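# Swap two racks between counter and desk through door

## Task

Take the blue rack holding the tubes off the counter and set it on the desk, and take the empty red rack off the desk and set it on the counter, going through the self-closing door that lies on the path between them. At the end both racks stand upright, each tube sits fully lowered into a hole of the blue rack, and the door is closed. Neither rack nor any tube may ever touch the floor. Either robot or both may do the work. Finally release everything and move the robots away, with no robot tipped over or left leaning.

## Robot and tools

ROBOTS. Two identical Hello Robot Stretch 4 units, named r1 and r2. Each has an omni-wheel base, a mast carrying a lift, a forward-telescoping arm, a wrist (yaw, pitch, roll) and a two-finger gripper. Each is about 1.6 m tall, and its base rim lies within 0.23 m of the base origin. Cameras per robot: <r>_head_camera, <r>_head_left_camera, <r>_head_right_camera, <r>_wrist_camera (for example r1_wrist_camera).

FRAMES. Each robot reports in its own base frame: origin on the floor below the base centre, x ahead, y to the left, z up. hand_pose is a point between the open fingertips, given in this frame; with all wrist joints at 0 its axes line up with the base axes, and the printed value may be slightly off. The odometry frame is the base frame as it stood when the scene began. Because each robot uses its own frames, only images, lidar_m and wrist_depth_mm reveal where the two robots are relative to each other. Loose objects may occasionally be nudged by something.

execute_actions. Argument actions: a list holding one action, or empty (empty just returns state and images). The action is an object keyed by "r1" and/or "r2". All motions inside it start at once and may finish at different moments. Per robot you may give:
- base: exactly one relative move, measured from where the base last reported itself: translate_m (metres, -2 to 2, positive forward, no turning), strafe_m (metres, -2 to 2, positive to the left), or rotate_rad (radians, -3.2 to 3.2, positive counter-clockwise seen from above).
- joints: absolute targets by name, any subset: lift_m 0 to 1.2 m; arm_m 0 to 0.55 m extension; wrist_yaw_rad -1.134 to 4.276 (0 points ahead, positive turns left, 3.14 folds back, above 3.4 the arm may block it); wrist_pitch_rad -1.117 to 4.259 (0 level, 1.57 pointing down); wrist_roll_rad -1.117 to 4.259 (0 keeps both fingers level, positive turns clockwise viewed from behind); gripper_m -0.038 to 0.141 m fingertip gap (below 0 the tips squeeze each other). Targets outside a joint range are clipped and reported; other bad values or unknown keys reject the whole call.
- pace: "slow", "default", "fast" or "max" (base up to 0.1/0.3/0.4/0.6 m/s and 1/2/3/4 rad/s; with lift above 0.2 these caps shrink, down to 0.3 m/s and 1 rad/s at lift 1.2).
- contact_limits: {"arm_m": value} from 0 (gentlest) to 0.75 (firmest), default 0.5; how much push ends the arm motion.
- end_of_arm: "enable_torque", sent by itself, to revive wrist or gripper motors that shut off.
A robot or joint left out of an action may keep driving toward its earlier target. Argument cameras: list of camera names, or "all"/null for every camera, [] for none. Example action: {"r1": {"base": {"translate_m": 0.3}, "joints": {"gripper_m": 0.05}, "pace": "fast"}}. A good start: lift_m 0.4 with wrist_yaw_rad 0 in one action unfolds the wrist.

wait: seconds, 0 to 10; commands nothing new and returns state and images. zoom_image: camera name plus region [x0, y0, x1, y1] in pixels of that camera's latest full image, top-left is (0,0), at most 504 by 504. read_manual: optional section "licences"; only legal text. finished_scene: scene, the integer number of the current scene; ends it for good and reports success, so call it only once the goal holds stably.

RESULTS. The pictures line lists cameras in the order of the returned images. base_status and joint_status tell how each commanded motion ended: "done" (for the base: wheels turned the full amount, slipping included), "off_target" (stopped short, may still push), "contact_stop_at_<key>" (met something; that part goes slack, so a lift may sag under load or a base may roll), "limit_stop_at_<name>" (built-in limit; "limit_stop_at_tilt" means leaning past 6 degrees and the lift, arm and wheels go slack; "limit_stop_at_own_body" means a self-collision guard, which may occur with pitch below -0.2 and roll below -0.4 or above 4), "time_out", "torque_fault" (wrist or gripper motor overloaded and went limp until enable_torque). After any of the stopping statuses the old target is dropped. on_its_own covers what you did not command; its "held at" is the held target, not the actual position. lidar_m: 12 distances in metres, 30-degree sectors starting straight ahead and going counter-clockwise (4th left, 7th behind, 10th right); "-" means nothing seen or closer than 0.25 m; it sees from about 0.15 m up, includes table tops and other robots, and can miss glass, thin legs and things behind. wrist_depth_mm: a 7 by 7 grid of depths from top left, 100 to 2000 mm. base_odometry counts wheel turns; heading -3.142 to 3.142, positive left. If turned_by_wheels and turned_by_imu differ by more than about 0.1 rad, the base likely slipped or hit something. base_tilt is in degrees (forward and right positive) with a fixed offset up to about 1.5. motor_effort is percent of maximum, peak in brackets; for wheel_0, wheel_1, wheel_2 positive turns the base right.

GRIPPING. Command a gap smaller than the object; the further below, the tighter the squeeze and the more the object is drawn toward the wrist. Neither the reading nor "done" proves a grasp; look for a change in gripper effort. Fingertips pressed on a surface can jam; raise the lift.

AVOID. Never let robots press on each other; once bases touch, even millimetres more is a hard press that ends the run, and no state line reports contact. Two robots given the same command can differ by about 3 cm per metre, so a shared load can be strained and tip a robot. Do not drive or turn with over 1 kg held and arm_m above 0.2, especially at fast paces; avoid steady high pushes or pulls with a raised gripper. A level gripper holding over about 2 kg faults the wrist. Do not drop, slam or knock racks or tubes, and keep them off the floor.

Each tool is called after "Request:" in YAML: its name, and indented under it one key for each argument.

## Session

Request:
execute_actions:
  actions: []

Scene clock: 0.00 s.
r1.base_odometry: x=+0.000 y=+0.000 heading=+0.000 (m, m, rad; r1's odometry frame)
r1.turned_by_wheels: +0.000 (rad since the last result)
r1.turned_by_imu: +0.000 (rad since the last result)
r1.base_tilt: forward=+0.8 right=+0.1 (deg)
r1.lidar_m: 0.65 0.68 0.75 0.73 0.81 1.16 1.24 1.32 1.24 1.19 1.30 2.01
r1.base_status: not commanded
r1.joint_positions: lift_m=+0.167 arm_m=+0.000 wrist_yaw_rad=+3.084 wrist_pitch_rad=+0.003 wrist_roll_rad=+0.012 gripper_m=+0.057
r1.joint_status: not commanded
r1.motor_effort: lift_m=+18 arm_m=-1 wrist_yaw_rad=+3 wrist_pitch_rad=-4 wrist_roll_rad=+0 gripper_m=-4 wheel_0=+1 wheel_1=+0 wheel_2=+1 (%)
r1.hand_pose: x=-0.1123 y=+0.1038 z=+0.3447 quat_wxyz=(+0.029, -0.001, +0.006, +1.000) (m; r1's base frame)
r1.wrist_depth_mm: 139 140 1464 1430 1464 1430 1008 / - 139 1430 1397 1397 1397 1060 / 106 138 248 1397 1430 1397 1042 / 113 138 281 1397 1397 1397 1042 / 135 1397 1397 1430 1397 1366 1060 / 1336 1366 1366 1397 1366 1366 1078 / 1118 1008 193 991 904 1042 976
r2.base_odometry: x=+0.000 y=+0.000 heading=+0.000 (m, m, rad; r2's odometry frame)
r2.turned_by_wheels: +0.000 (rad since the last result)
r2.turned_by_imu: +0.000 (rad since the last result)
r2.base_tilt: forward=+0.5 right=+0.0 (deg)
r2.lidar_m: 1.83 1.75 1.71 1.14 0.96 0.93 1.07 1.30 1.31 1.54 1.64 1.61
r2.base_status: not commanded
r2.joint_positions: lift_m=+0.129 arm_m=-0.002 wrist_yaw_rad=+3.214 wrist_pitch_rad=+0.020 wrist_roll_rad=-0.008 gripper_m=+0.057
r2.joint_status: not commanded
r2.motor_effort: lift_m=+18 arm_m=+0 wrist_yaw_rad=+1 wrist_pitch_rad=-6 wrist_roll_rad=-1 gripper_m=-2 wheel_0=+0 wheel_1=+0 wheel_2=+1 (%)
r2.hand_pose: x=-0.1248 y=+0.0664 z=+0.3013 quat_wxyz=(-0.036, -0.010, -0.004, +0.999) (m; r2's base frame)
r2.wrist_depth_mm: - - 129 1366 1098 917 820 / - - 129 1336 1118 931 809 / - 110 131 1281 1118 917 809 / 136 133 200 1366 1118 917 798 / 210 1430 1537 1336 1060 946 798 / 212 976 212 946 195 891 809 / 213 272 294 - 723 699 732
pictures: r1_head_camera, r1_head_left_camera, r1_head_right_camera, r1_wrist_camera, r2_head_camera, r2_head_left_camera, r2_head_right_camera, r2_wrist_camera
Images, in order (width x height): r1_head_camera 420x560, r1_head_left_camera 420x672, r1_head_right_camera 420x672, r1_wrist_camera 616x392, r2_head_camera 420x560, r2_head_left_camera 420x672, r2_head_right_camera 420x672, r2_wrist_camera 616x392.

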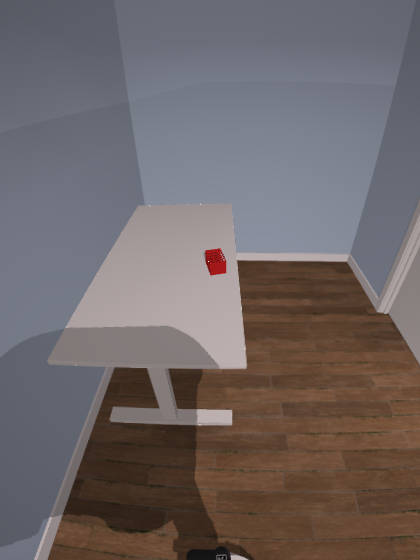

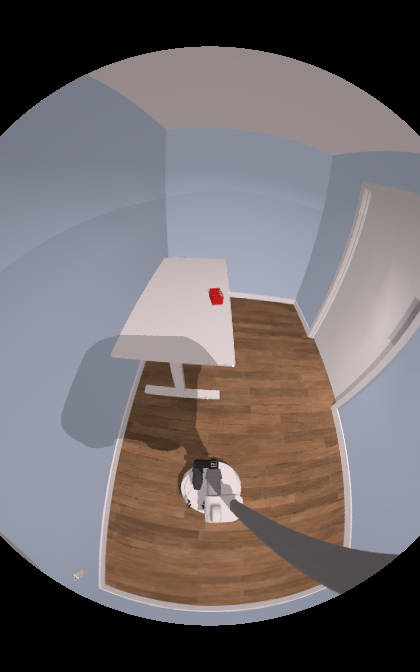

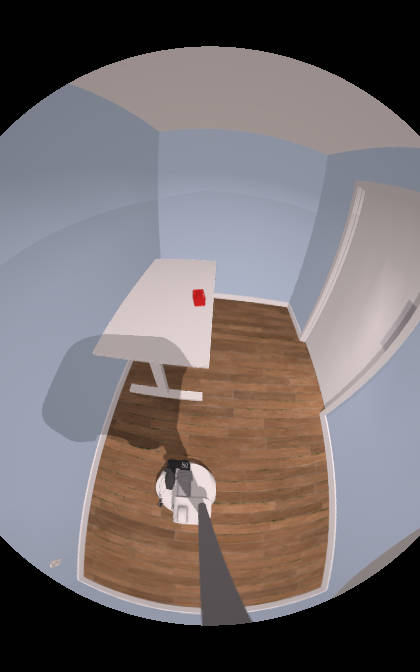

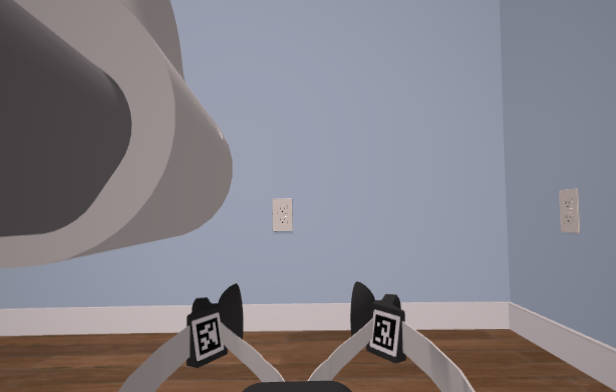

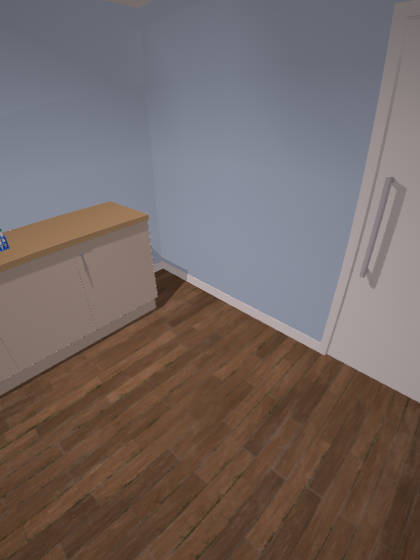

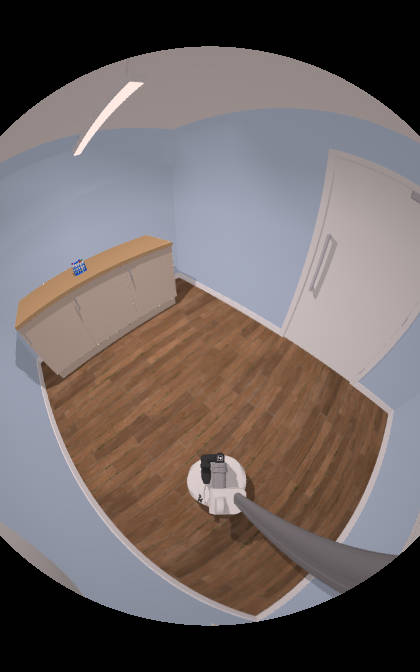

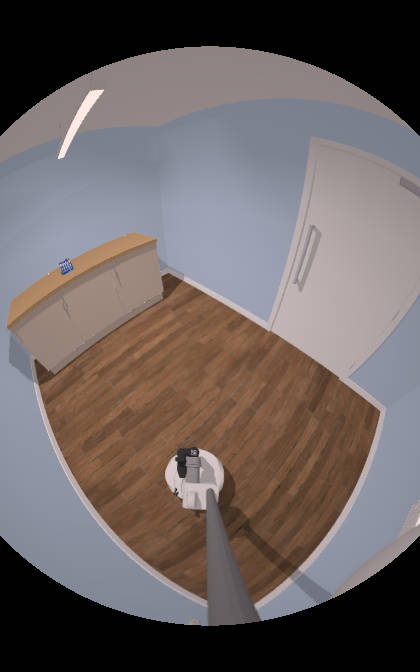

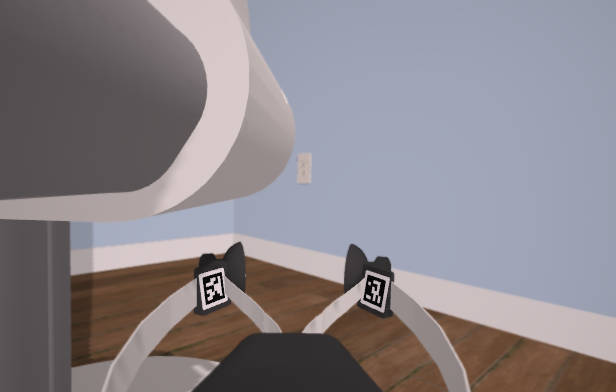

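Request:
zoom_image:
  camera: "r1_head_camera"
  region: [160, 210, 270, 310]

Request:
zoom_image:
  camera: "r2_head_left_camera"
  region: [10, 220, 190, 340]

Region (160, 210, 270, 310) of r1_head_camera's 420x560 image, scaled by 4.582, with more detail than that image has; it fills the top 458 rows of this view, and the rest is white.

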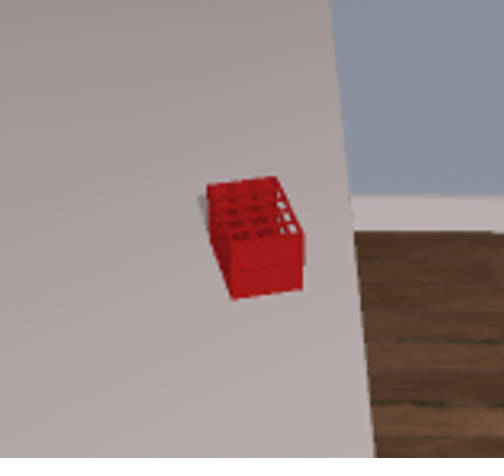

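Region (10, 220, 190, 340) of r2_head_left_camera's 420x672 image, scaled by 2.800, with more detail than that image has.

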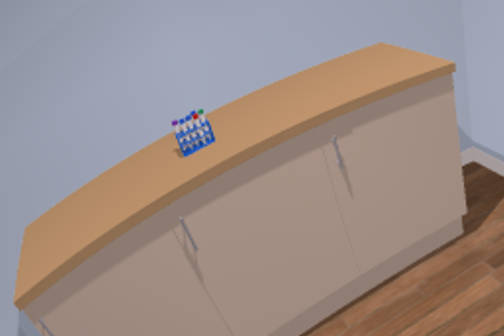

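Request:
execute_actions:
  actions:
    - {"r1":{"joints":{"lift_m":0.7,"wrist_yaw_rad":0,"gripper_m":0.14},"pace":"fast"},"r2":{"base":{"rotate_rad":0.85},"joints":{"lift_m":0.85,"wrist_yaw_rad":0,"gripper_m":0.14},"pace":"fast"}}

Scene clock: 4.57 s.
r1.base_odometry: x=+0.000 y=+0.000 heading=+0.000 (m, m, rad; r1's odometry frame)
r1.turned_by_wheels: +0.000 (rad since the last result)
r1.turned_by_imu: +0.002 (rad since the last result)
r1.base_tilt: forward=+0.7 right=+0.1 (deg)
r1.lidar_m: 0.64 0.70 0.76 0.72 0.80 1.17 1.26 1.36 1.24 1.20 1.29 2.00
r1.base_status: not commanded
r1.joint_positions: lift_m=+0.700 arm_m=+0.000 wrist_yaw_rad=+0.000 wrist_pitch_rad=+0.003 wrist_roll_rad=+0.012 gripper_m=+0.140
r1.joint_status: all done
r1.motor_effort: lift_m=+19(20) arm_m=-1(1) wrist_yaw_rad=+1(4) wrist_pitch_rad=-6(5) wrist_roll_rad=+0(1) gripper_m=+3(2) wheel_0=+1(1) wheel_1=+0(0) wheel_2=+1(1) (%)
r1.hand_pose: x=+0.4593 y=-0.0873 z=+0.8773 quat_wxyz=(+1.000, +0.006, +0.001, +0.000) (m; r1's base frame)
r1.wrist_depth_mm: 1205 1756 - - - - - / 1160 1661 - - - - - / 1182 1708 - - - - 1983 / 1160 1661 - - - - 1983 / 1138 1537 - - - - - / 946 212 891 1008 - - 1983 / 580 488 488 160 - - -
r2.base_odometry: x=+0.000 y=+0.000 heading=+0.850 (m, m, rad; r2's odometry frame)
r2.turned_by_wheels: +0.850 (rad since the last result)
r2.turned_by_imu: +0.853 (rad since the last result)
r2.base_tilt: forward=+0.4 right=-0.1 (deg)
r2.lidar_m: 1.71 1.33 0.96 0.93 0.98 1.37 1.31 1.41 1.72 1.61 1.69 1.81
r2.base_status: done
r2.joint_positions: lift_m=+0.850 arm_m=-0.002 wrist_yaw_rad=+0.000 wrist_pitch_rad=+0.020 wrist_roll_rad=-0.008 gripper_m=+0.140
r2.joint_status: all done
r2.motor_effort: lift_m=+23(25) arm_m=-1(1) wrist_yaw_rad=+0(7) wrist_pitch_rad=-5(6) wrist_roll_rad=+1(1) gripper_m=-1(3) wheel_0=-1(1) wheel_1=-1(8) wheel_2=+0(9) (%)
r2.hand_pose: x=+0.4577 y=-0.0873 z=+1.0222 quat_wxyz=(+1.000, -0.004, +0.010, +0.000) (m; r2's base frame)
r2.wrist_depth_mm: 1397 - - - - - - / 1397 - - - - - - / 1397 - - - - - - / 1464 - - - - - - / 1430 1537 1537 1537 1499 1499 1863 / 1397 1576 1537 1537 1499 1537 - / 1464 1576 1499 - 1576 1499 1921
pictures: r1_head_camera, r1_head_left_camera, r1_head_right_camera, r1_wrist_camera, r2_head_camera, r2_head_left_camera, r2_head_right_camera, r2_wrist_camera
Images, in order (width x height): r1_head_camera 420x560, r1_head_left_camera 420x672, r1_head_right_camera 420x672, r1_wrist_camera 616x392, r2_head_camera 420x560, r2_head_left_camera 420x672, r2_head_right_camera 420x672, r2_wrist_camera 616x392.

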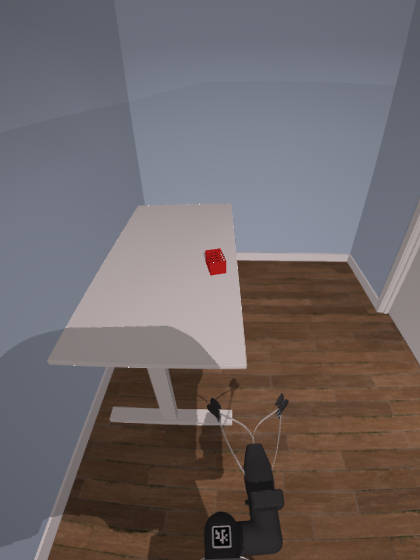

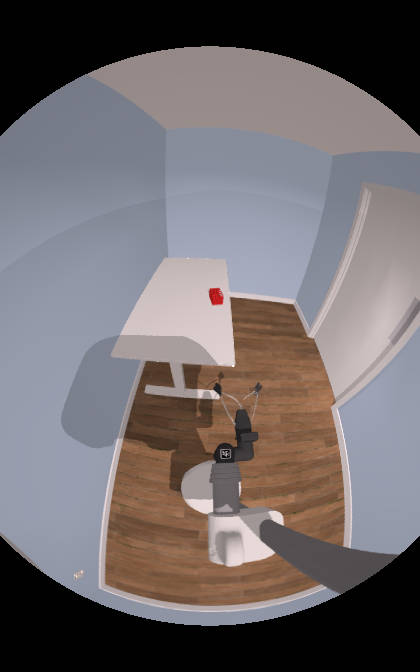

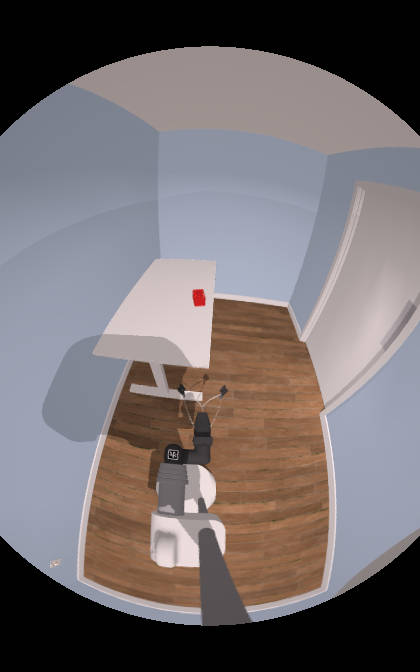

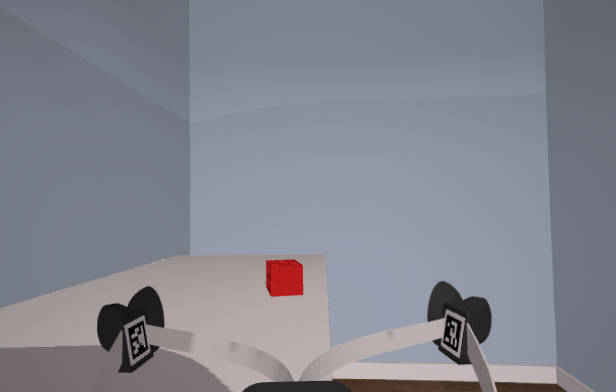

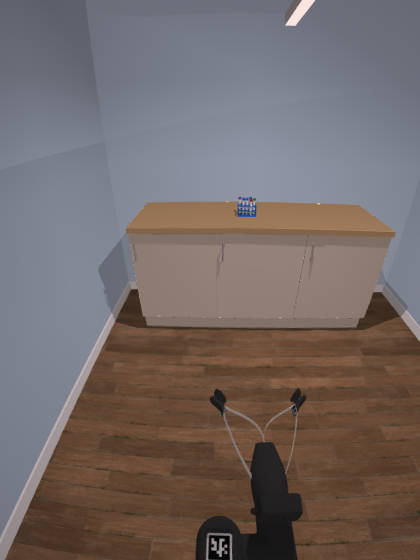

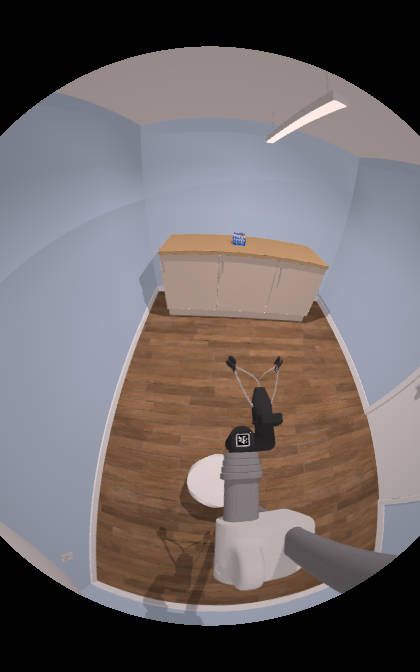

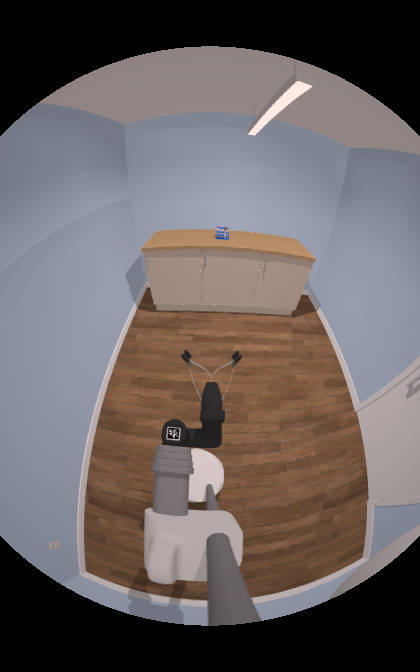

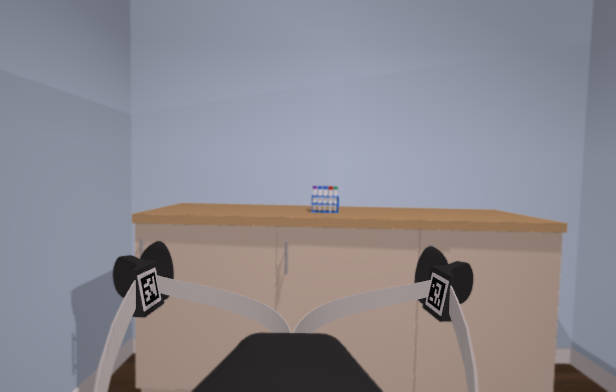

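Request:
execute_actions:
  actions:
    - {"r1":{"base":{"translate_m":0.4},"joints":{"arm_m":0.2},"pace":"fast"},"r2":{"base":{"translate_m":1.2},"pace":"fast"}}
  cameras: ["r1_head_camera","r1_wrist_camera","r2_head_camera","r2_wrist_camera"]

Scene clock: 9.30 s.
r1.base_odometry: x=+0.400 y=+0.000 heading=+0.001 (m, m, rad; r1's odometry frame)
r1.turned_by_wheels: +0.001 (rad since the last result)
r1.turned_by_imu: +0.003 (rad since the last result)
r1.base_tilt: forward=+0.8 right=+0.1 (deg)
r1.lidar_m: 0.27 0.28 0.42 0.71 0.72 1.13 1.65 1.68 1.27 1.23 1.41 0.29
r1.base_status: done
r1.joint_positions: lift_m=+0.700 arm_m=+0.198 wrist_yaw_rad=+0.000 wrist_pitch_rad=+0.003 wrist_roll_rad=+0.012 gripper_m=+0.140
r1.joint_status: all done
r1.motor_effort: lift_m=+19(19) arm_m=+9(15) wrist_yaw_rad=+1(4) wrist_pitch_rad=-6(5) wrist_roll_rad=+0(0) gripper_m=-1(1) wheel_0=+3(8) wheel_1=+2(8) wheel_2=+3(13) (%)
r1.hand_pose: x=+0.6578 y=-0.0873 z=+0.8773 quat_wxyz=(+1.000, +0.006, +0.001, +0.000) (m; r1's base frame)
r1.wrist_depth_mm: 1118 1576 1756 1708 1708 1708 1708 / 1118 1576 1708 1708 1661 1661 1618 / 1078 1576 1661 1661 1661 1661 1618 / 1118 1618 1708 1661 1661 1661 1576 / 1098 1464 1756 1661 1661 1618 1576 / 904 213 878 878 1661 1618 1537 / 569 492 394 160 1661 1618 1537
r2.base_odometry: x=+0.792 y=+0.901 heading=+0.850 (m, m, rad; r2's odometry frame)
r2.turned_by_wheels: +0.000 (rad since the last result)
r2.turned_by_imu: -0.003 (rad since the last result)
r2.base_tilt: forward=+0.5 right=-0.1 (deg)
r2.lidar_m: 0.52 0.55 0.76 0.90 0.97 1.37 2.56 2.35 1.71 1.65 0.76 0.55
r2.base_status: done
r2.joint_positions: lift_m=+0.850 arm_m=-0.002 wrist_yaw_rad=+0.000 wrist_pitch_rad=+0.020 wrist_roll_rad=-0.008 gripper_m=+0.140
r2.joint_status: not commanded
r2.motor_effort: lift_m=+22(23) arm_m=-1(1) wrist_yaw_rad=+1(0) wrist_pitch_rad=-5(5) wrist_roll_rad=-1(0) gripper_m=+1(1) wheel_0=-1(10) wheel_1=-2(6) wheel_2=+0(10) (%)
r2.hand_pose: x=+0.4576 y=-0.0874 z=+1.0222 quat_wxyz=(+1.000, -0.004, +0.010, +0.000) (m; r2's base frame)
r2.wrist_depth_mm: 904 917 917 904 931 917 917 / 931 917 917 917 904 917 917 / 917 931 931 931 917 917 917 / 946 946 917 931 931 931 946 / 778 778 809 715 564 878 891 / 455 402 402 445 415 455 496 / 329 315 334 - 343 343 347
pictures: r1_head_camera, r1_wrist_camera, r2_head_camera, r2_wrist_camera
Images, in order (width x height): r1_head_camera 420x560, r1_wrist_camera 616x392, r2_head_camera 420x560, r2_wrist_camera 616x392.

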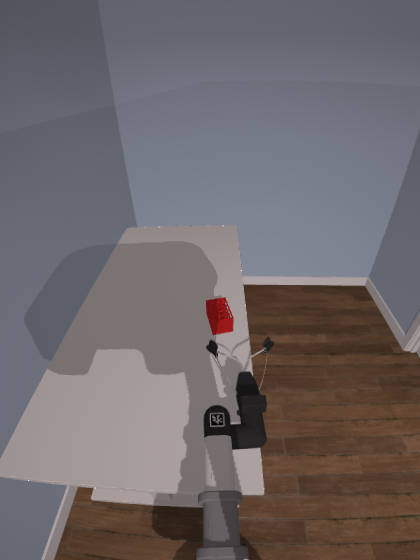

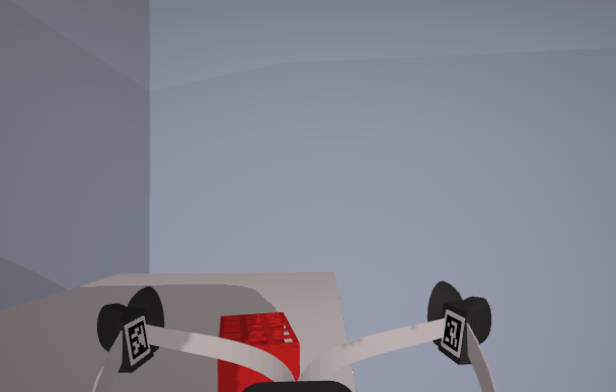

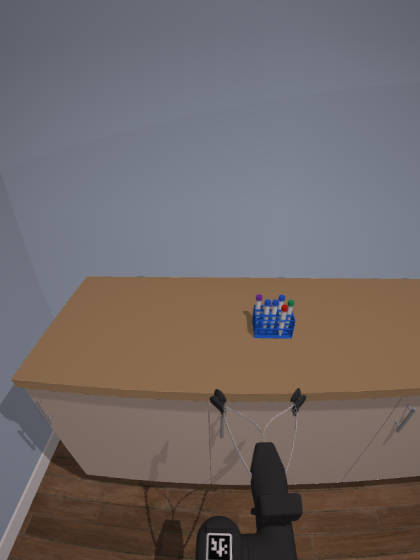

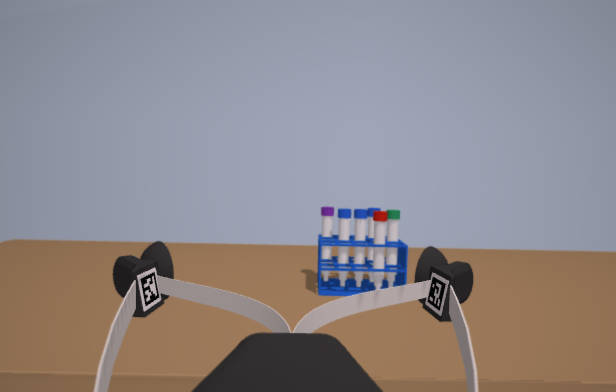

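Request:
execute_actions:
  actions:
    - {"r1":{"base":{"strafe_m":0.04},"joints":{"lift_m":0.655,"wrist_pitch_rad":0.15}},"r2":{"base":{"strafe_m":-0.09},"joints":{"lift_m":0.81,"wrist_pitch_rad":0.15}}}
  cameras: ["r1_head_camera","r1_wrist_camera","r2_head_camera","r2_wrist_camera"]

Scene clock: 12.30 s.
r1.base_odometry: x=+0.400 y=+0.040 heading=+0.000 (m, m, rad; r1's odometry frame)
r1.turned_by_wheels: +0.000 (rad since the last result)
r1.turned_by_imu: +0.001 (rad since the last result)
r1.base_tilt: forward=+0.8 right=+0.2 (deg)
r1.lidar_m: 0.26 0.28 0.41 0.66 0.71 1.04 1.64 1.74 1.30 1.28 1.44 0.27
r1.base_status: done
r1.joint_positions: lift_m=+0.655 arm_m=+0.198 wrist_yaw_rad=+0.000 wrist_pitch_rad=+0.152 wrist_roll_rad=+0.012 gripper_m=+0.140
r1.joint_status: all done
r1.motor_effort: lift_m=+15(19) arm_m=+9(9) wrist_yaw_rad=+2(1) wrist_pitch_rad=-4(3) wrist_roll_rad=-1(0) gripper_m=-1(1) wheel_0=-4(11) wheel_1=+1(6) wheel_2=+0(5) (%)
r1.hand_pose: x=+0.6545 y=-0.0874 z=+0.7898 quat_wxyz=(+0.997, +0.006, +0.076, +0.000) (m; r1's base frame)
r1.wrist_depth_mm: 1060 1537 1661 1618 1618 1576 1537 / 1060 1499 1661 1708 1661 1576 1618 / 1060 1499 1756 1661 1661 1618 1576 / 1008 1366 1708 1618 1661 1576 1661 / 647 627 647 413 1661 1661 1708 / 413 212 404 402 399 1661 1756 / 300 271 268 160 281 1576 1708
r2.base_odometry: x=+0.860 y=+0.842 heading=+0.849 (m, m, rad; r2's odometry frame)
r2.turned_by_wheels: +0.000 (rad since the last result)
r2.turned_by_imu: +0.001 (rad since the last result)
r2.base_tilt: forward=+0.5 right=+0.0 (deg)
r2.lidar_m: 0.52 0.55 0.79 1.00 1.06 1.50 2.56 2.24 1.61 1.53 0.76 0.55
r2.base_status: done
r2.joint_positions: lift_m=+0.810 arm_m=-0.002 wrist_yaw_rad=+0.000 wrist_pitch_rad=+0.152 wrist_roll_rad=-0.008 gripper_m=+0.140
r2.joint_status: all done
r2.motor_effort: lift_m=+14(22) arm_m=-1(1) wrist_yaw_rad=+1(1) wrist_pitch_rad=-5(5) wrist_roll_rad=+0(1) gripper_m=+0(1) wheel_0=-1(8) wheel_1=-1(9) wheel_2=-1(1) (%)
r2.hand_pose: x=+0.4544 y=-0.0874 z=+0.9449 quat_wxyz=(+0.997, -0.004, +0.076, +0.000) (m; r2's base frame)
r2.wrist_depth_mm: 878 866 866 866 866 878 866 / 891 891 891 891 878 891 891 / 917 917 917 549 917 917 931 / 609 627 640 544 676 715 732 / 353 357 364 370 377 384 389 / 322 322 320 320 325 324 324 / 359 355 355 - 359 359 359
pictures: r1_head_camera, r1_wrist_camera, r2_head_camera, r2_wrist_camera
Images, in order (width x height): r1_head_camera 420x560, r1_wrist_camera 616x392, r2_head_camera 420x560, r2_wrist_camera 616x392.

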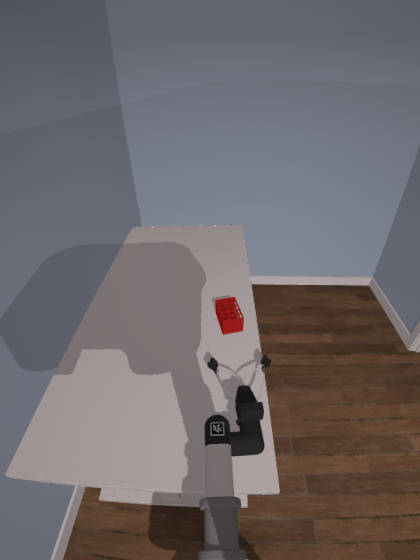

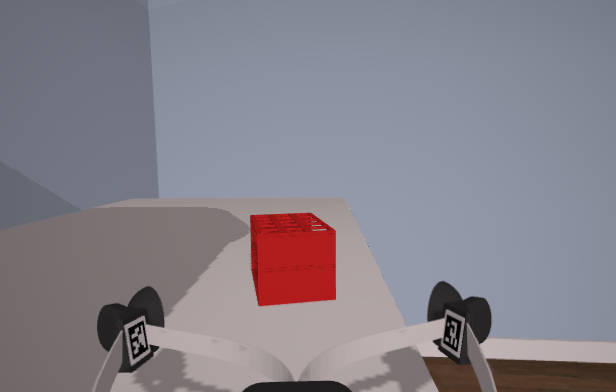

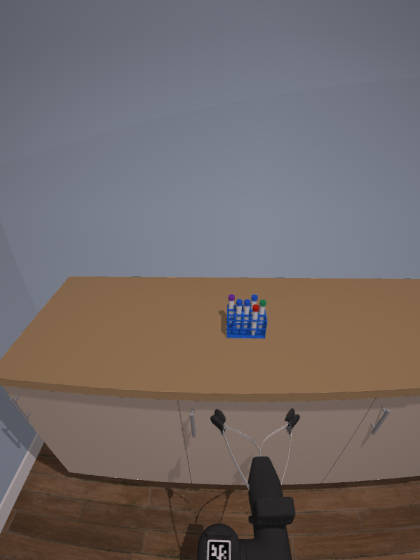

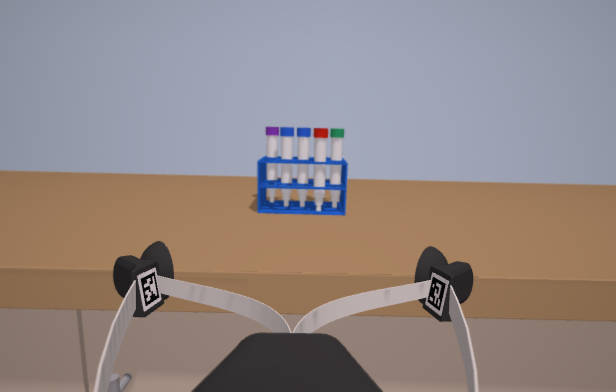

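Request:
execute_actions:
  actions:
    - {"r1":{"base":{"strafe_m":-0.05},"joints":{"arm_m":0.3,"wrist_yaw_rad":0.2}},"r2":{"joints":{"arm_m":0.22}}}
  cameras: ["r1_head_camera","r1_wrist_camera","r2_head_camera","r2_wrist_camera"]

Scene clock: 15.20 s.
r1.base_odometry: x=+0.400 y=-0.010 heading=+0.001 (m, m, rad; r1's odometry frame)
r1.turned_by_wheels: +0.000 (rad since the last result)
r1.turned_by_imu: +0.001 (rad since the last result)
r1.base_tilt: forward=+0.8 right=+0.1 (deg)
r1.lidar_m: 0.27 0.29 0.41 0.71 0.78 1.16 1.65 1.67 1.27 1.22 1.38 0.29
r1.base_status: done
r1.joint_positions: lift_m=+0.655 arm_m=+0.298 wrist_yaw_rad=+0.200 wrist_pitch_rad=+0.152 wrist_roll_rad=+0.012 gripper_m=+0.140
r1.joint_status: all done
r1.motor_effort: lift_m=+15(15) arm_m=+9(9) wrist_yaw_rad=+3(9) wrist_pitch_rad=-5(4) wrist_roll_rad=+0(2) gripper_m=+0(1) wheel_0=+2(10) wheel_1=-2(9) wheel_2=+0(2) (%)
r1.hand_pose: x=+0.7661 y=-0.0290 z=+0.7897 quat_wxyz=(+0.992, -0.002, +0.076, +0.099) (m; r1's base frame)
r1.wrist_depth_mm: 878 1138 1618 1537 1464 1366 1308 / 878 1138 1576 1576 1499 1397 1308 / 866 1138 1618 1576 1499 1397 1336 / 878 1098 1464 1576 1499 1397 1366 / 640 647 627 366 554 1464 1397 / 410 213 402 296 349 1430 1430 / 300 270 267 160 279 1430 1464
r2.base_odometry: x=+0.860 y=+0.842 heading=+0.849 (m, m, rad; r2's odometry frame)
r2.turned_by_wheels: +0.000 (rad since the last result)
r2.turned_by_imu: +0.001 (rad since the last result)
r2.base_tilt: forward=+0.4 right=+0.0 (deg)
r2.lidar_m: 0.51 0.55 0.80 1.02 1.05 1.47 2.56 2.22 1.61 1.54 0.76 0.54
r2.base_status: not commanded
r2.joint_positions: lift_m=+0.810 arm_m=+0.219 wrist_yaw_rad=+0.000 wrist_pitch_rad=+0.152 wrist_roll_rad=-0.008 gripper_m=+0.140
r2.joint_status: all done
r2.motor_effort: lift_m=+14(14) arm_m=+6(6) wrist_yaw_rad=+1(1) wrist_pitch_rad=-5(5) wrist_roll_rad=+1(0) gripper_m=+1(0) wheel_0=-1(1) wheel_1=-1(0) wheel_2=-1(1) (%)
r2.hand_pose: x=+0.6751 y=-0.0874 z=+0.9449 quat_wxyz=(+0.997, -0.004, +0.076, +0.000) (m; r2's base frame)
r2.wrist_depth_mm: 668 668 668 668 668 668 661 / 683 683 683 683 691 676 683 / 707 715 699 327 699 707 699 / 597 615 484 332 580 715 715 / 347 351 332 319 343 377 387 / 246 223 224 240 229 244 264 / 190 183 193 - 197 198 200
pictures: r1_head_camera, r1_wrist_camera, r2_head_camera, r2_wrist_camera
Images, in order (width x height): r1_head_camera 420x560, r1_wrist_camera 616x392, r2_head_camera 420x560, r2_wrist_camera 616x392.

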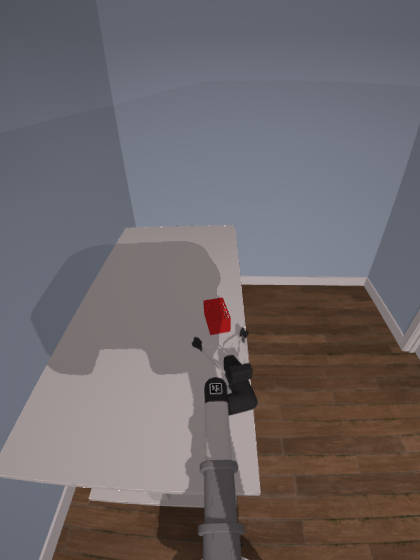

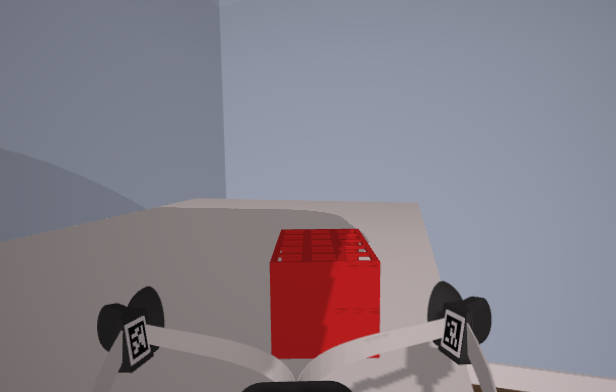

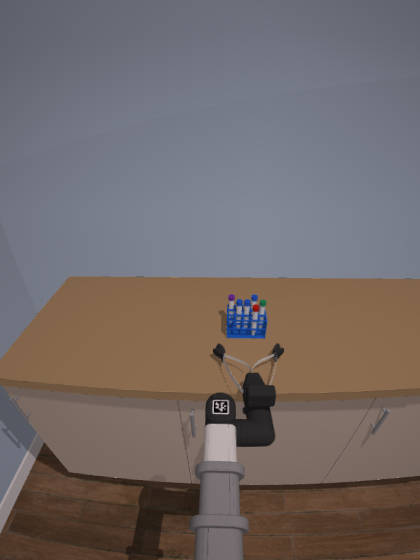

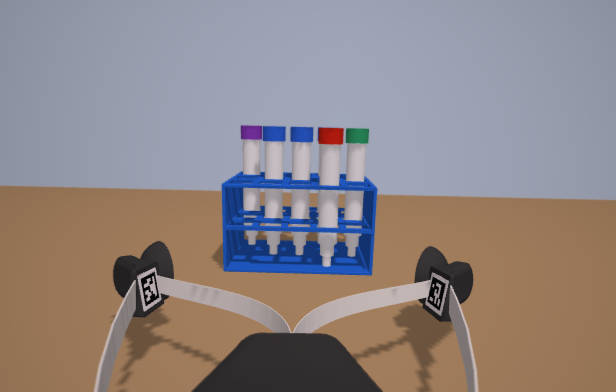

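Request:
execute_actions:
  actions:
    - {"r1":{"joints":{"arm_m":0.40,"lift_m":0.635},"pace":"slow"},"r2":{"joints":{"arm_m":0.32},"pace":"slow"}}
  cameras: ["r1_head_camera","r1_wrist_camera","r2_head_camera","r2_wrist_camera"]

Scene clock: 18.27 s.
r1.base_odometry: x=+0.400 y=-0.010 heading=+0.001 (m, m, rad; r1's odometry frame)
r1.turned_by_wheels: +0.000 (rad since the last result)
r1.turned_by_imu: +0.001 (rad since the last result)
r1.base_tilt: forward=+0.9 right=+0.1 (deg)
r1.lidar_m: 0.27 0.25 0.42 0.71 0.76 1.16 1.65 1.65 1.26 1.20 1.39 0.28
r1.base_status: not commanded
r1.joint_positions: lift_m=+0.635 arm_m=+0.398 wrist_yaw_rad=+0.200 wrist_pitch_rad=+0.152 wrist_roll_rad=+0.012 gripper_m=+0.140
r1.joint_status: all done
r1.motor_effort: lift_m=+15(15) arm_m=+9(7) wrist_yaw_rad=+3(2) wrist_pitch_rad=-4(4) wrist_roll_rad=-1(1) gripper_m=-1(1) wheel_0=+2(2) wheel_1=-2(2) wheel_2=+0(1) (%)
r1.hand_pose: x=+0.8660 y=-0.0290 z=+0.7697 quat_wxyz=(+0.992, -0.002, +0.076, +0.099) (m; r1's base frame)
r1.wrist_depth_mm: 854 1118 1537 1464 1366 1308 1229 / 854 1098 1537 1464 1397 1308 1255 / 878 1138 1499 1499 1397 1308 1281 / 866 1042 1430 1537 1397 1366 1255 / 559 559 496 274 539 1366 1308 / 355 213 195 195 303 1336 1308 / 262 235 198 160 230 255 1336
r2.base_odometry: x=+0.860 y=+0.842 heading=+0.849 (m, m, rad; r2's odometry frame)
r2.turned_by_wheels: +0.000 (rad since the last result)
r2.turned_by_imu: +0.001 (rad since the last result)
r2.base_tilt: forward=+0.5 right=+0.0 (deg)
r2.lidar_m: 0.51 0.57 0.77 1.00 1.07 1.46 2.54 2.22 1.61 1.55 0.78 0.52
r2.base_status: not commanded
r2.joint_positions: lift_m=+0.810 arm_m=+0.319 wrist_yaw_rad=+0.000 wrist_pitch_rad=+0.152 wrist_roll_rad=-0.008 gripper_m=+0.140
r2.joint_status: all done
r2.motor_effort: lift_m=+14(13) arm_m=+5(6) wrist_yaw_rad=+1(1) wrist_pitch_rad=-4(5) wrist_roll_rad=-1(0) gripper_m=+1(2) wheel_0=-1(1) wheel_1=+0(0) wheel_2=-1(1) (%)
r2.hand_pose: x=+0.7751 y=-0.0874 z=+0.9449 quat_wxyz=(+0.997, -0.004, +0.076, +0.000) (m; r2's base frame)
r2.wrist_depth_mm: 574 580 574 574 574 574 574 / 591 591 597 591 591 591 585 / 609 615 603 229 603 603 609 / 621 621 257 224 574 621 621 / 347 353 231 230 236 377 384 / 246 222 218 221 222 243 263 / 190 183 193 - 196 197 199
pictures: r1_head_camera, r1_wrist_camera, r2_head_camera, r2_wrist_camera
Images, in order (width x height): r1_head_camera 420x560, r1_wrist_camera 616x392, r2_head_camera 420x560, r2_wrist_camera 616x392.

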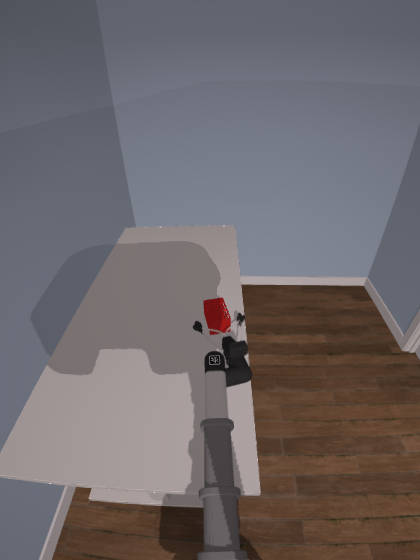

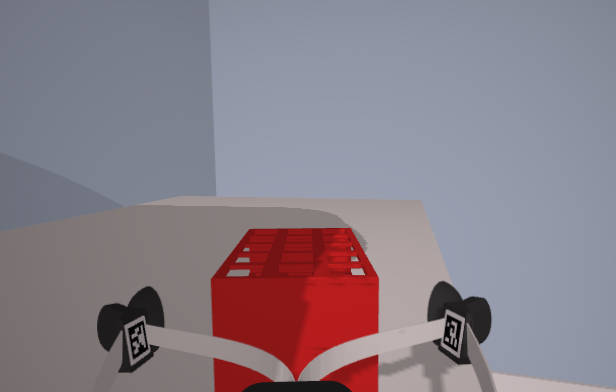

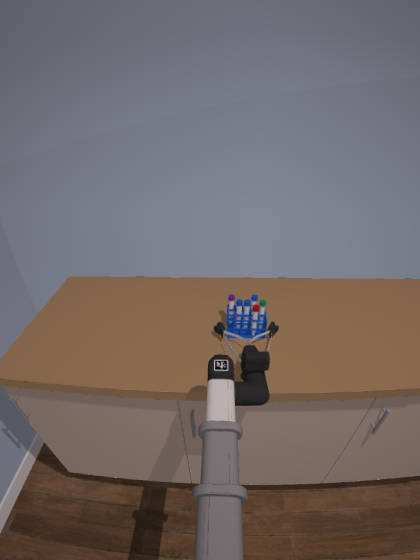

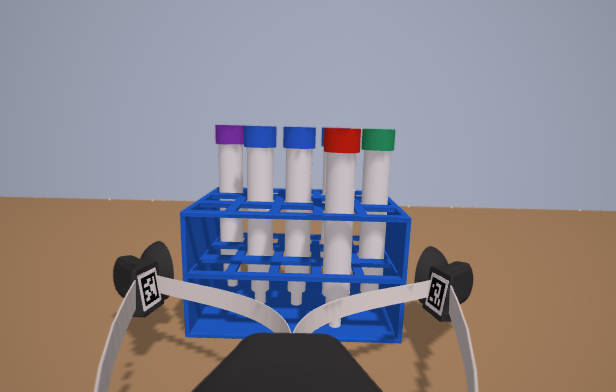

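Request:
execute_actions:
  actions:
    - {"r1":{"joints":{"gripper_m":0.04}},"r2":{"joints":{"arm_m":0.335},"pace":"slow"}}
  cameras: ["r1_wrist_camera","r2_wrist_camera"]

Request:
execute_actions:
  actions:
    - {"r1":{"joints":{"lift_m":0.68},"pace":"slow"},"r2":{"joints":{"gripper_m":0.08}}}
  cameras: ["r1_head_camera","r1_wrist_camera","r2_head_camera","r2_wrist_camera"]

Scene clock: 20.80 s.
r1.base_odometry: x=+0.400 y=-0.010 heading=+0.001 (m, m, rad; r1's odometry frame)
r1.turned_by_wheels: +0.000 (rad since the last result)
r1.turned_by_imu: +0.001 (rad since the last result)
r1.base_tilt: forward=+0.8 right=+0.1 (deg)
r1.lidar_m: 0.27 0.30 0.42 0.71 0.78 1.18 1.65 1.64 1.24 1.20 1.40 0.29
r1.base_status: not commanded
r1.joint_positions: lift_m=+0.635 arm_m=+0.398 wrist_yaw_rad=+0.200 wrist_pitch_rad=+0.153 wrist_roll_rad=+0.012 gripper_m=+0.040
r1.joint_status: all done
r1.motor_effort: lift_m=+15(15) arm_m=+10(10) wrist_yaw_rad=+2(2) wrist_pitch_rad=-6(6) wrist_roll_rad=+0(1) gripper_m=-19(20) wheel_0=+2(2) wheel_1=-2(2) wheel_2=+0(0) (%)
r1.hand_pose: x=+0.8660 y=-0.0290 z=+0.7695 quat_wxyz=(+0.992, -0.002, +0.076, +0.099) (m; r1's base frame)
r1.wrist_depth_mm: 854 1118 1499 1464 1336 1308 1205 / 854 1138 1576 1464 1366 1281 1229 / 866 1160 1576 1499 1397 1336 1281 / 866 1042 1281 1499 1397 1336 1281 / 564 554 492 300 535 1397 1308 / 357 351 181 180 181 1366 1308 / 262 173 182 183 185 242 1308
r2.base_odometry: x=+0.860 y=+0.842 heading=+0.849 (m, m, rad; r2's odometry frame)
r2.turned_by_wheels: +0.000 (rad since the last result)
r2.turned_by_imu: +0.001 (rad since the last result)
r2.base_tilt: forward=+0.4 right=-0.1 (deg)
r2.lidar_m: 0.53 0.54 0.75 1.00 1.08 1.48 2.57 2.21 1.63 1.52 0.77 0.53
r2.base_status: not commanded
r2.joint_positions: lift_m=+0.810 arm_m=+0.334 wrist_yaw_rad=+0.000 wrist_pitch_rad=+0.152 wrist_roll_rad=-0.008 gripper_m=+0.140
r2.joint_status: all done
r2.motor_effort: lift_m=+14(13) arm_m=+5(4) wrist_yaw_rad=+1(1) wrist_pitch_rad=-5(5) wrist_roll_rad=+1(0) gripper_m=+3(0) wheel_0=-1(1) wheel_1=-1(0) wheel_2=-1(1) (%)
r2.hand_pose: x=+0.7901 y=-0.0874 z=+0.9449 quat_wxyz=(+0.997, -0.004, +0.076, +0.000) (m; r2's base frame)
r2.wrist_depth_mm: 564 559 559 559 564 554 559 / 580 580 574 569 574 574 580 / 591 591 585 215 585 591 591 / 609 603 218 216 262 603 603 / 345 349 224 224 223 377 387 / 245 221 193 196 198 245 263 / 189 183 191 - 196 189 200
pictures: r1_wrist_camera, r2_wrist_camera
Images, in order (width x height): r1_wrist_camera 616x392, r2_wrist_camera 616x392.

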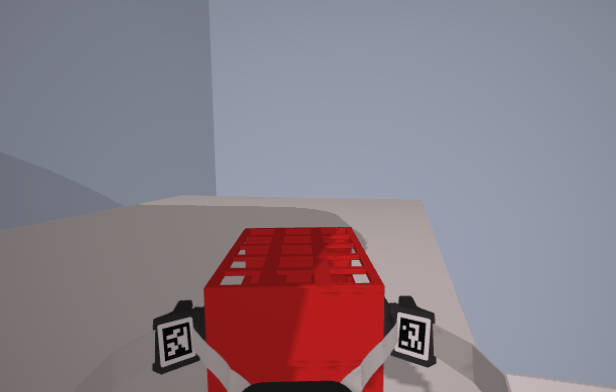

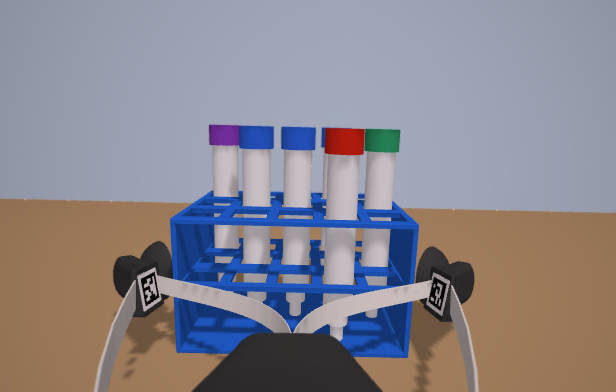

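Scene clock: 22.43 s.
r1.base_odometry: x=+0.400 y=-0.010 heading=+0.001 (m, m, rad; r1's odometry frame)
r1.turned_by_wheels: +0.000 (rad since the last result)
r1.turned_by_imu: +0.001 (rad since the last result)
r1.base_tilt: forward=+0.9 right=+0.1 (deg)
r1.lidar_m: 0.25 0.29 0.43 0.69 0.78 1.17 1.64 1.66 1.26 1.23 1.40 0.26
r1.base_status: not commanded
r1.joint_positions: lift_m=+0.680 arm_m=+0.398 wrist_yaw_rad=+0.200 wrist_pitch_rad=+0.153 wrist_roll_rad=+0.012 gripper_m=+0.040
r1.joint_status: all done
r1.motor_effort: lift_m=+20(22) arm_m=+10(9) wrist_yaw_rad=+3(2) wrist_pitch_rad=-6(8) wrist_roll_rad=+1(0) gripper_m=-20(19) wheel_0=+2(2) wheel_1=-2(2) wheel_2=+1(0) (%)
r1.hand_pose: x=+0.8660 y=-0.0290 z=+0.8141 quat_wxyz=(+0.992, -0.002, +0.077, +0.099) (m; r1's base frame)
r1.wrist_depth_mm: 854 1138 1499 1397 1336 1255 1205 / 866 1138 1499 1430 1397 1308 1281 / 842 1118 1499 1499 1397 1336 1281 / 866 1138 1499 1499 1366 1366 1255 / 741 732 654 301 707 1366 1336 / 473 466 181 181 182 1366 1281 / 345 173 183 183 185 322 1366
r2.base_odometry: x=+0.860 y=+0.842 heading=+0.849 (m, m, rad; r2's odometry frame)
r2.turned_by_wheels: +0.000 (rad since the last result)
r2.turned_by_imu: +0.001 (rad since the last result)
r2.base_tilt: forward=+0.5 right=+0.0 (deg)
r2.lidar_m: 0.53 0.53 0.76 1.00 1.07 1.49 2.55 2.21 1.61 1.55 0.77 0.54
r2.base_status: not commanded
r2.joint_positions: lift_m=+0.810 arm_m=+0.334 wrist_yaw_rad=+0.000 wrist_pitch_rad=+0.153 wrist_roll_rad=-0.008 gripper_m=+0.080
r2.joint_status: all done
r2.motor_effort: lift_m=+14(14) arm_m=+5(5) wrist_yaw_rad=+1(1) wrist_pitch_rad=-8(8) wrist_roll_rad=-1(0) gripper_m=-17(21) wheel_0=-1(1) wheel_1=+0(1) wheel_2=-1(1) (%)
r2.hand_pose: x=+0.7900 y=-0.0874 z=+0.9445 quat_wxyz=(+0.997, -0.004, +0.077, +0.000) (m; r2's base frame)
r2.wrist_depth_mm: 559 564 559 564 559 564 559 / 580 574 580 574 580 574 574 / 597 591 234 204 585 591 585 / 615 603 231 207 210 603 609 / 342 347 213 212 208 375 382 / 242 181 199 216 188 228 260 / 187 189 186 - 189 187 197
pictures: r1_head_camera, r1_wrist_camera, r2_head_camera, r2_wrist_camera
Images, in order (width x height): r1_head_camera 420x560, r1_wrist_camera 616x392, r2_head_camera 420x560, r2_wrist_camera 616x392.

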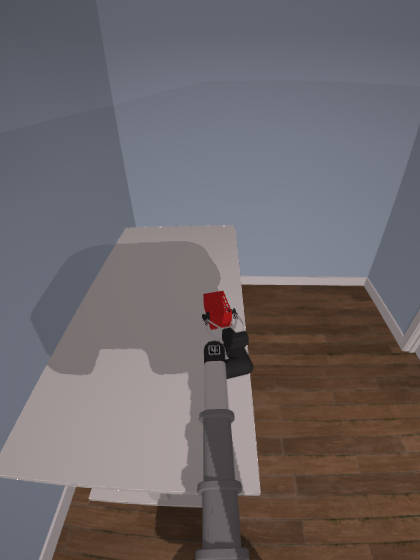

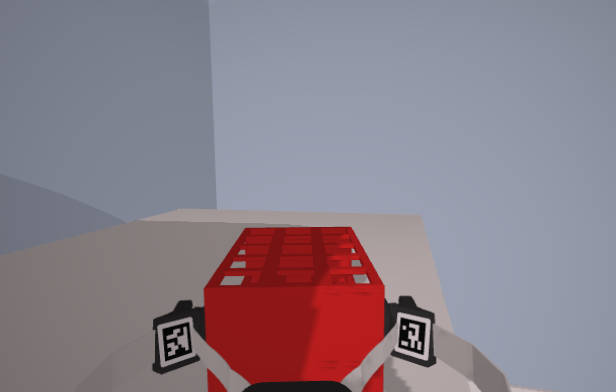

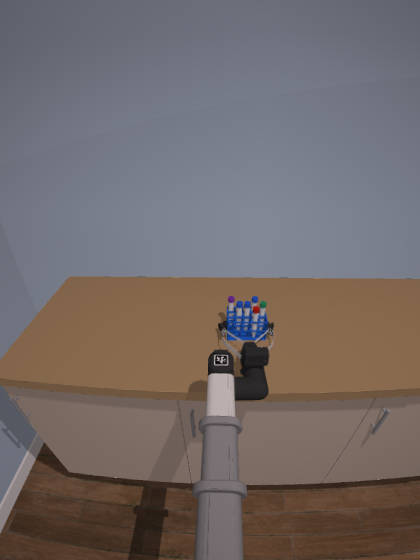

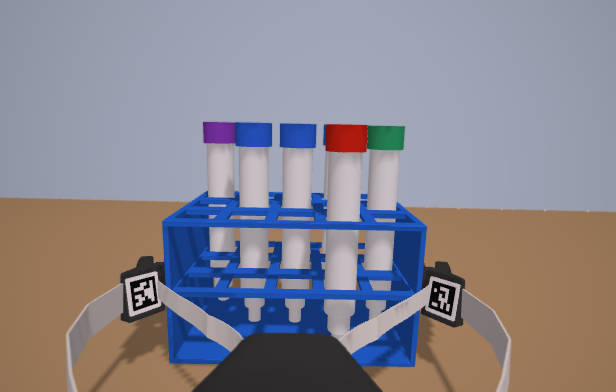

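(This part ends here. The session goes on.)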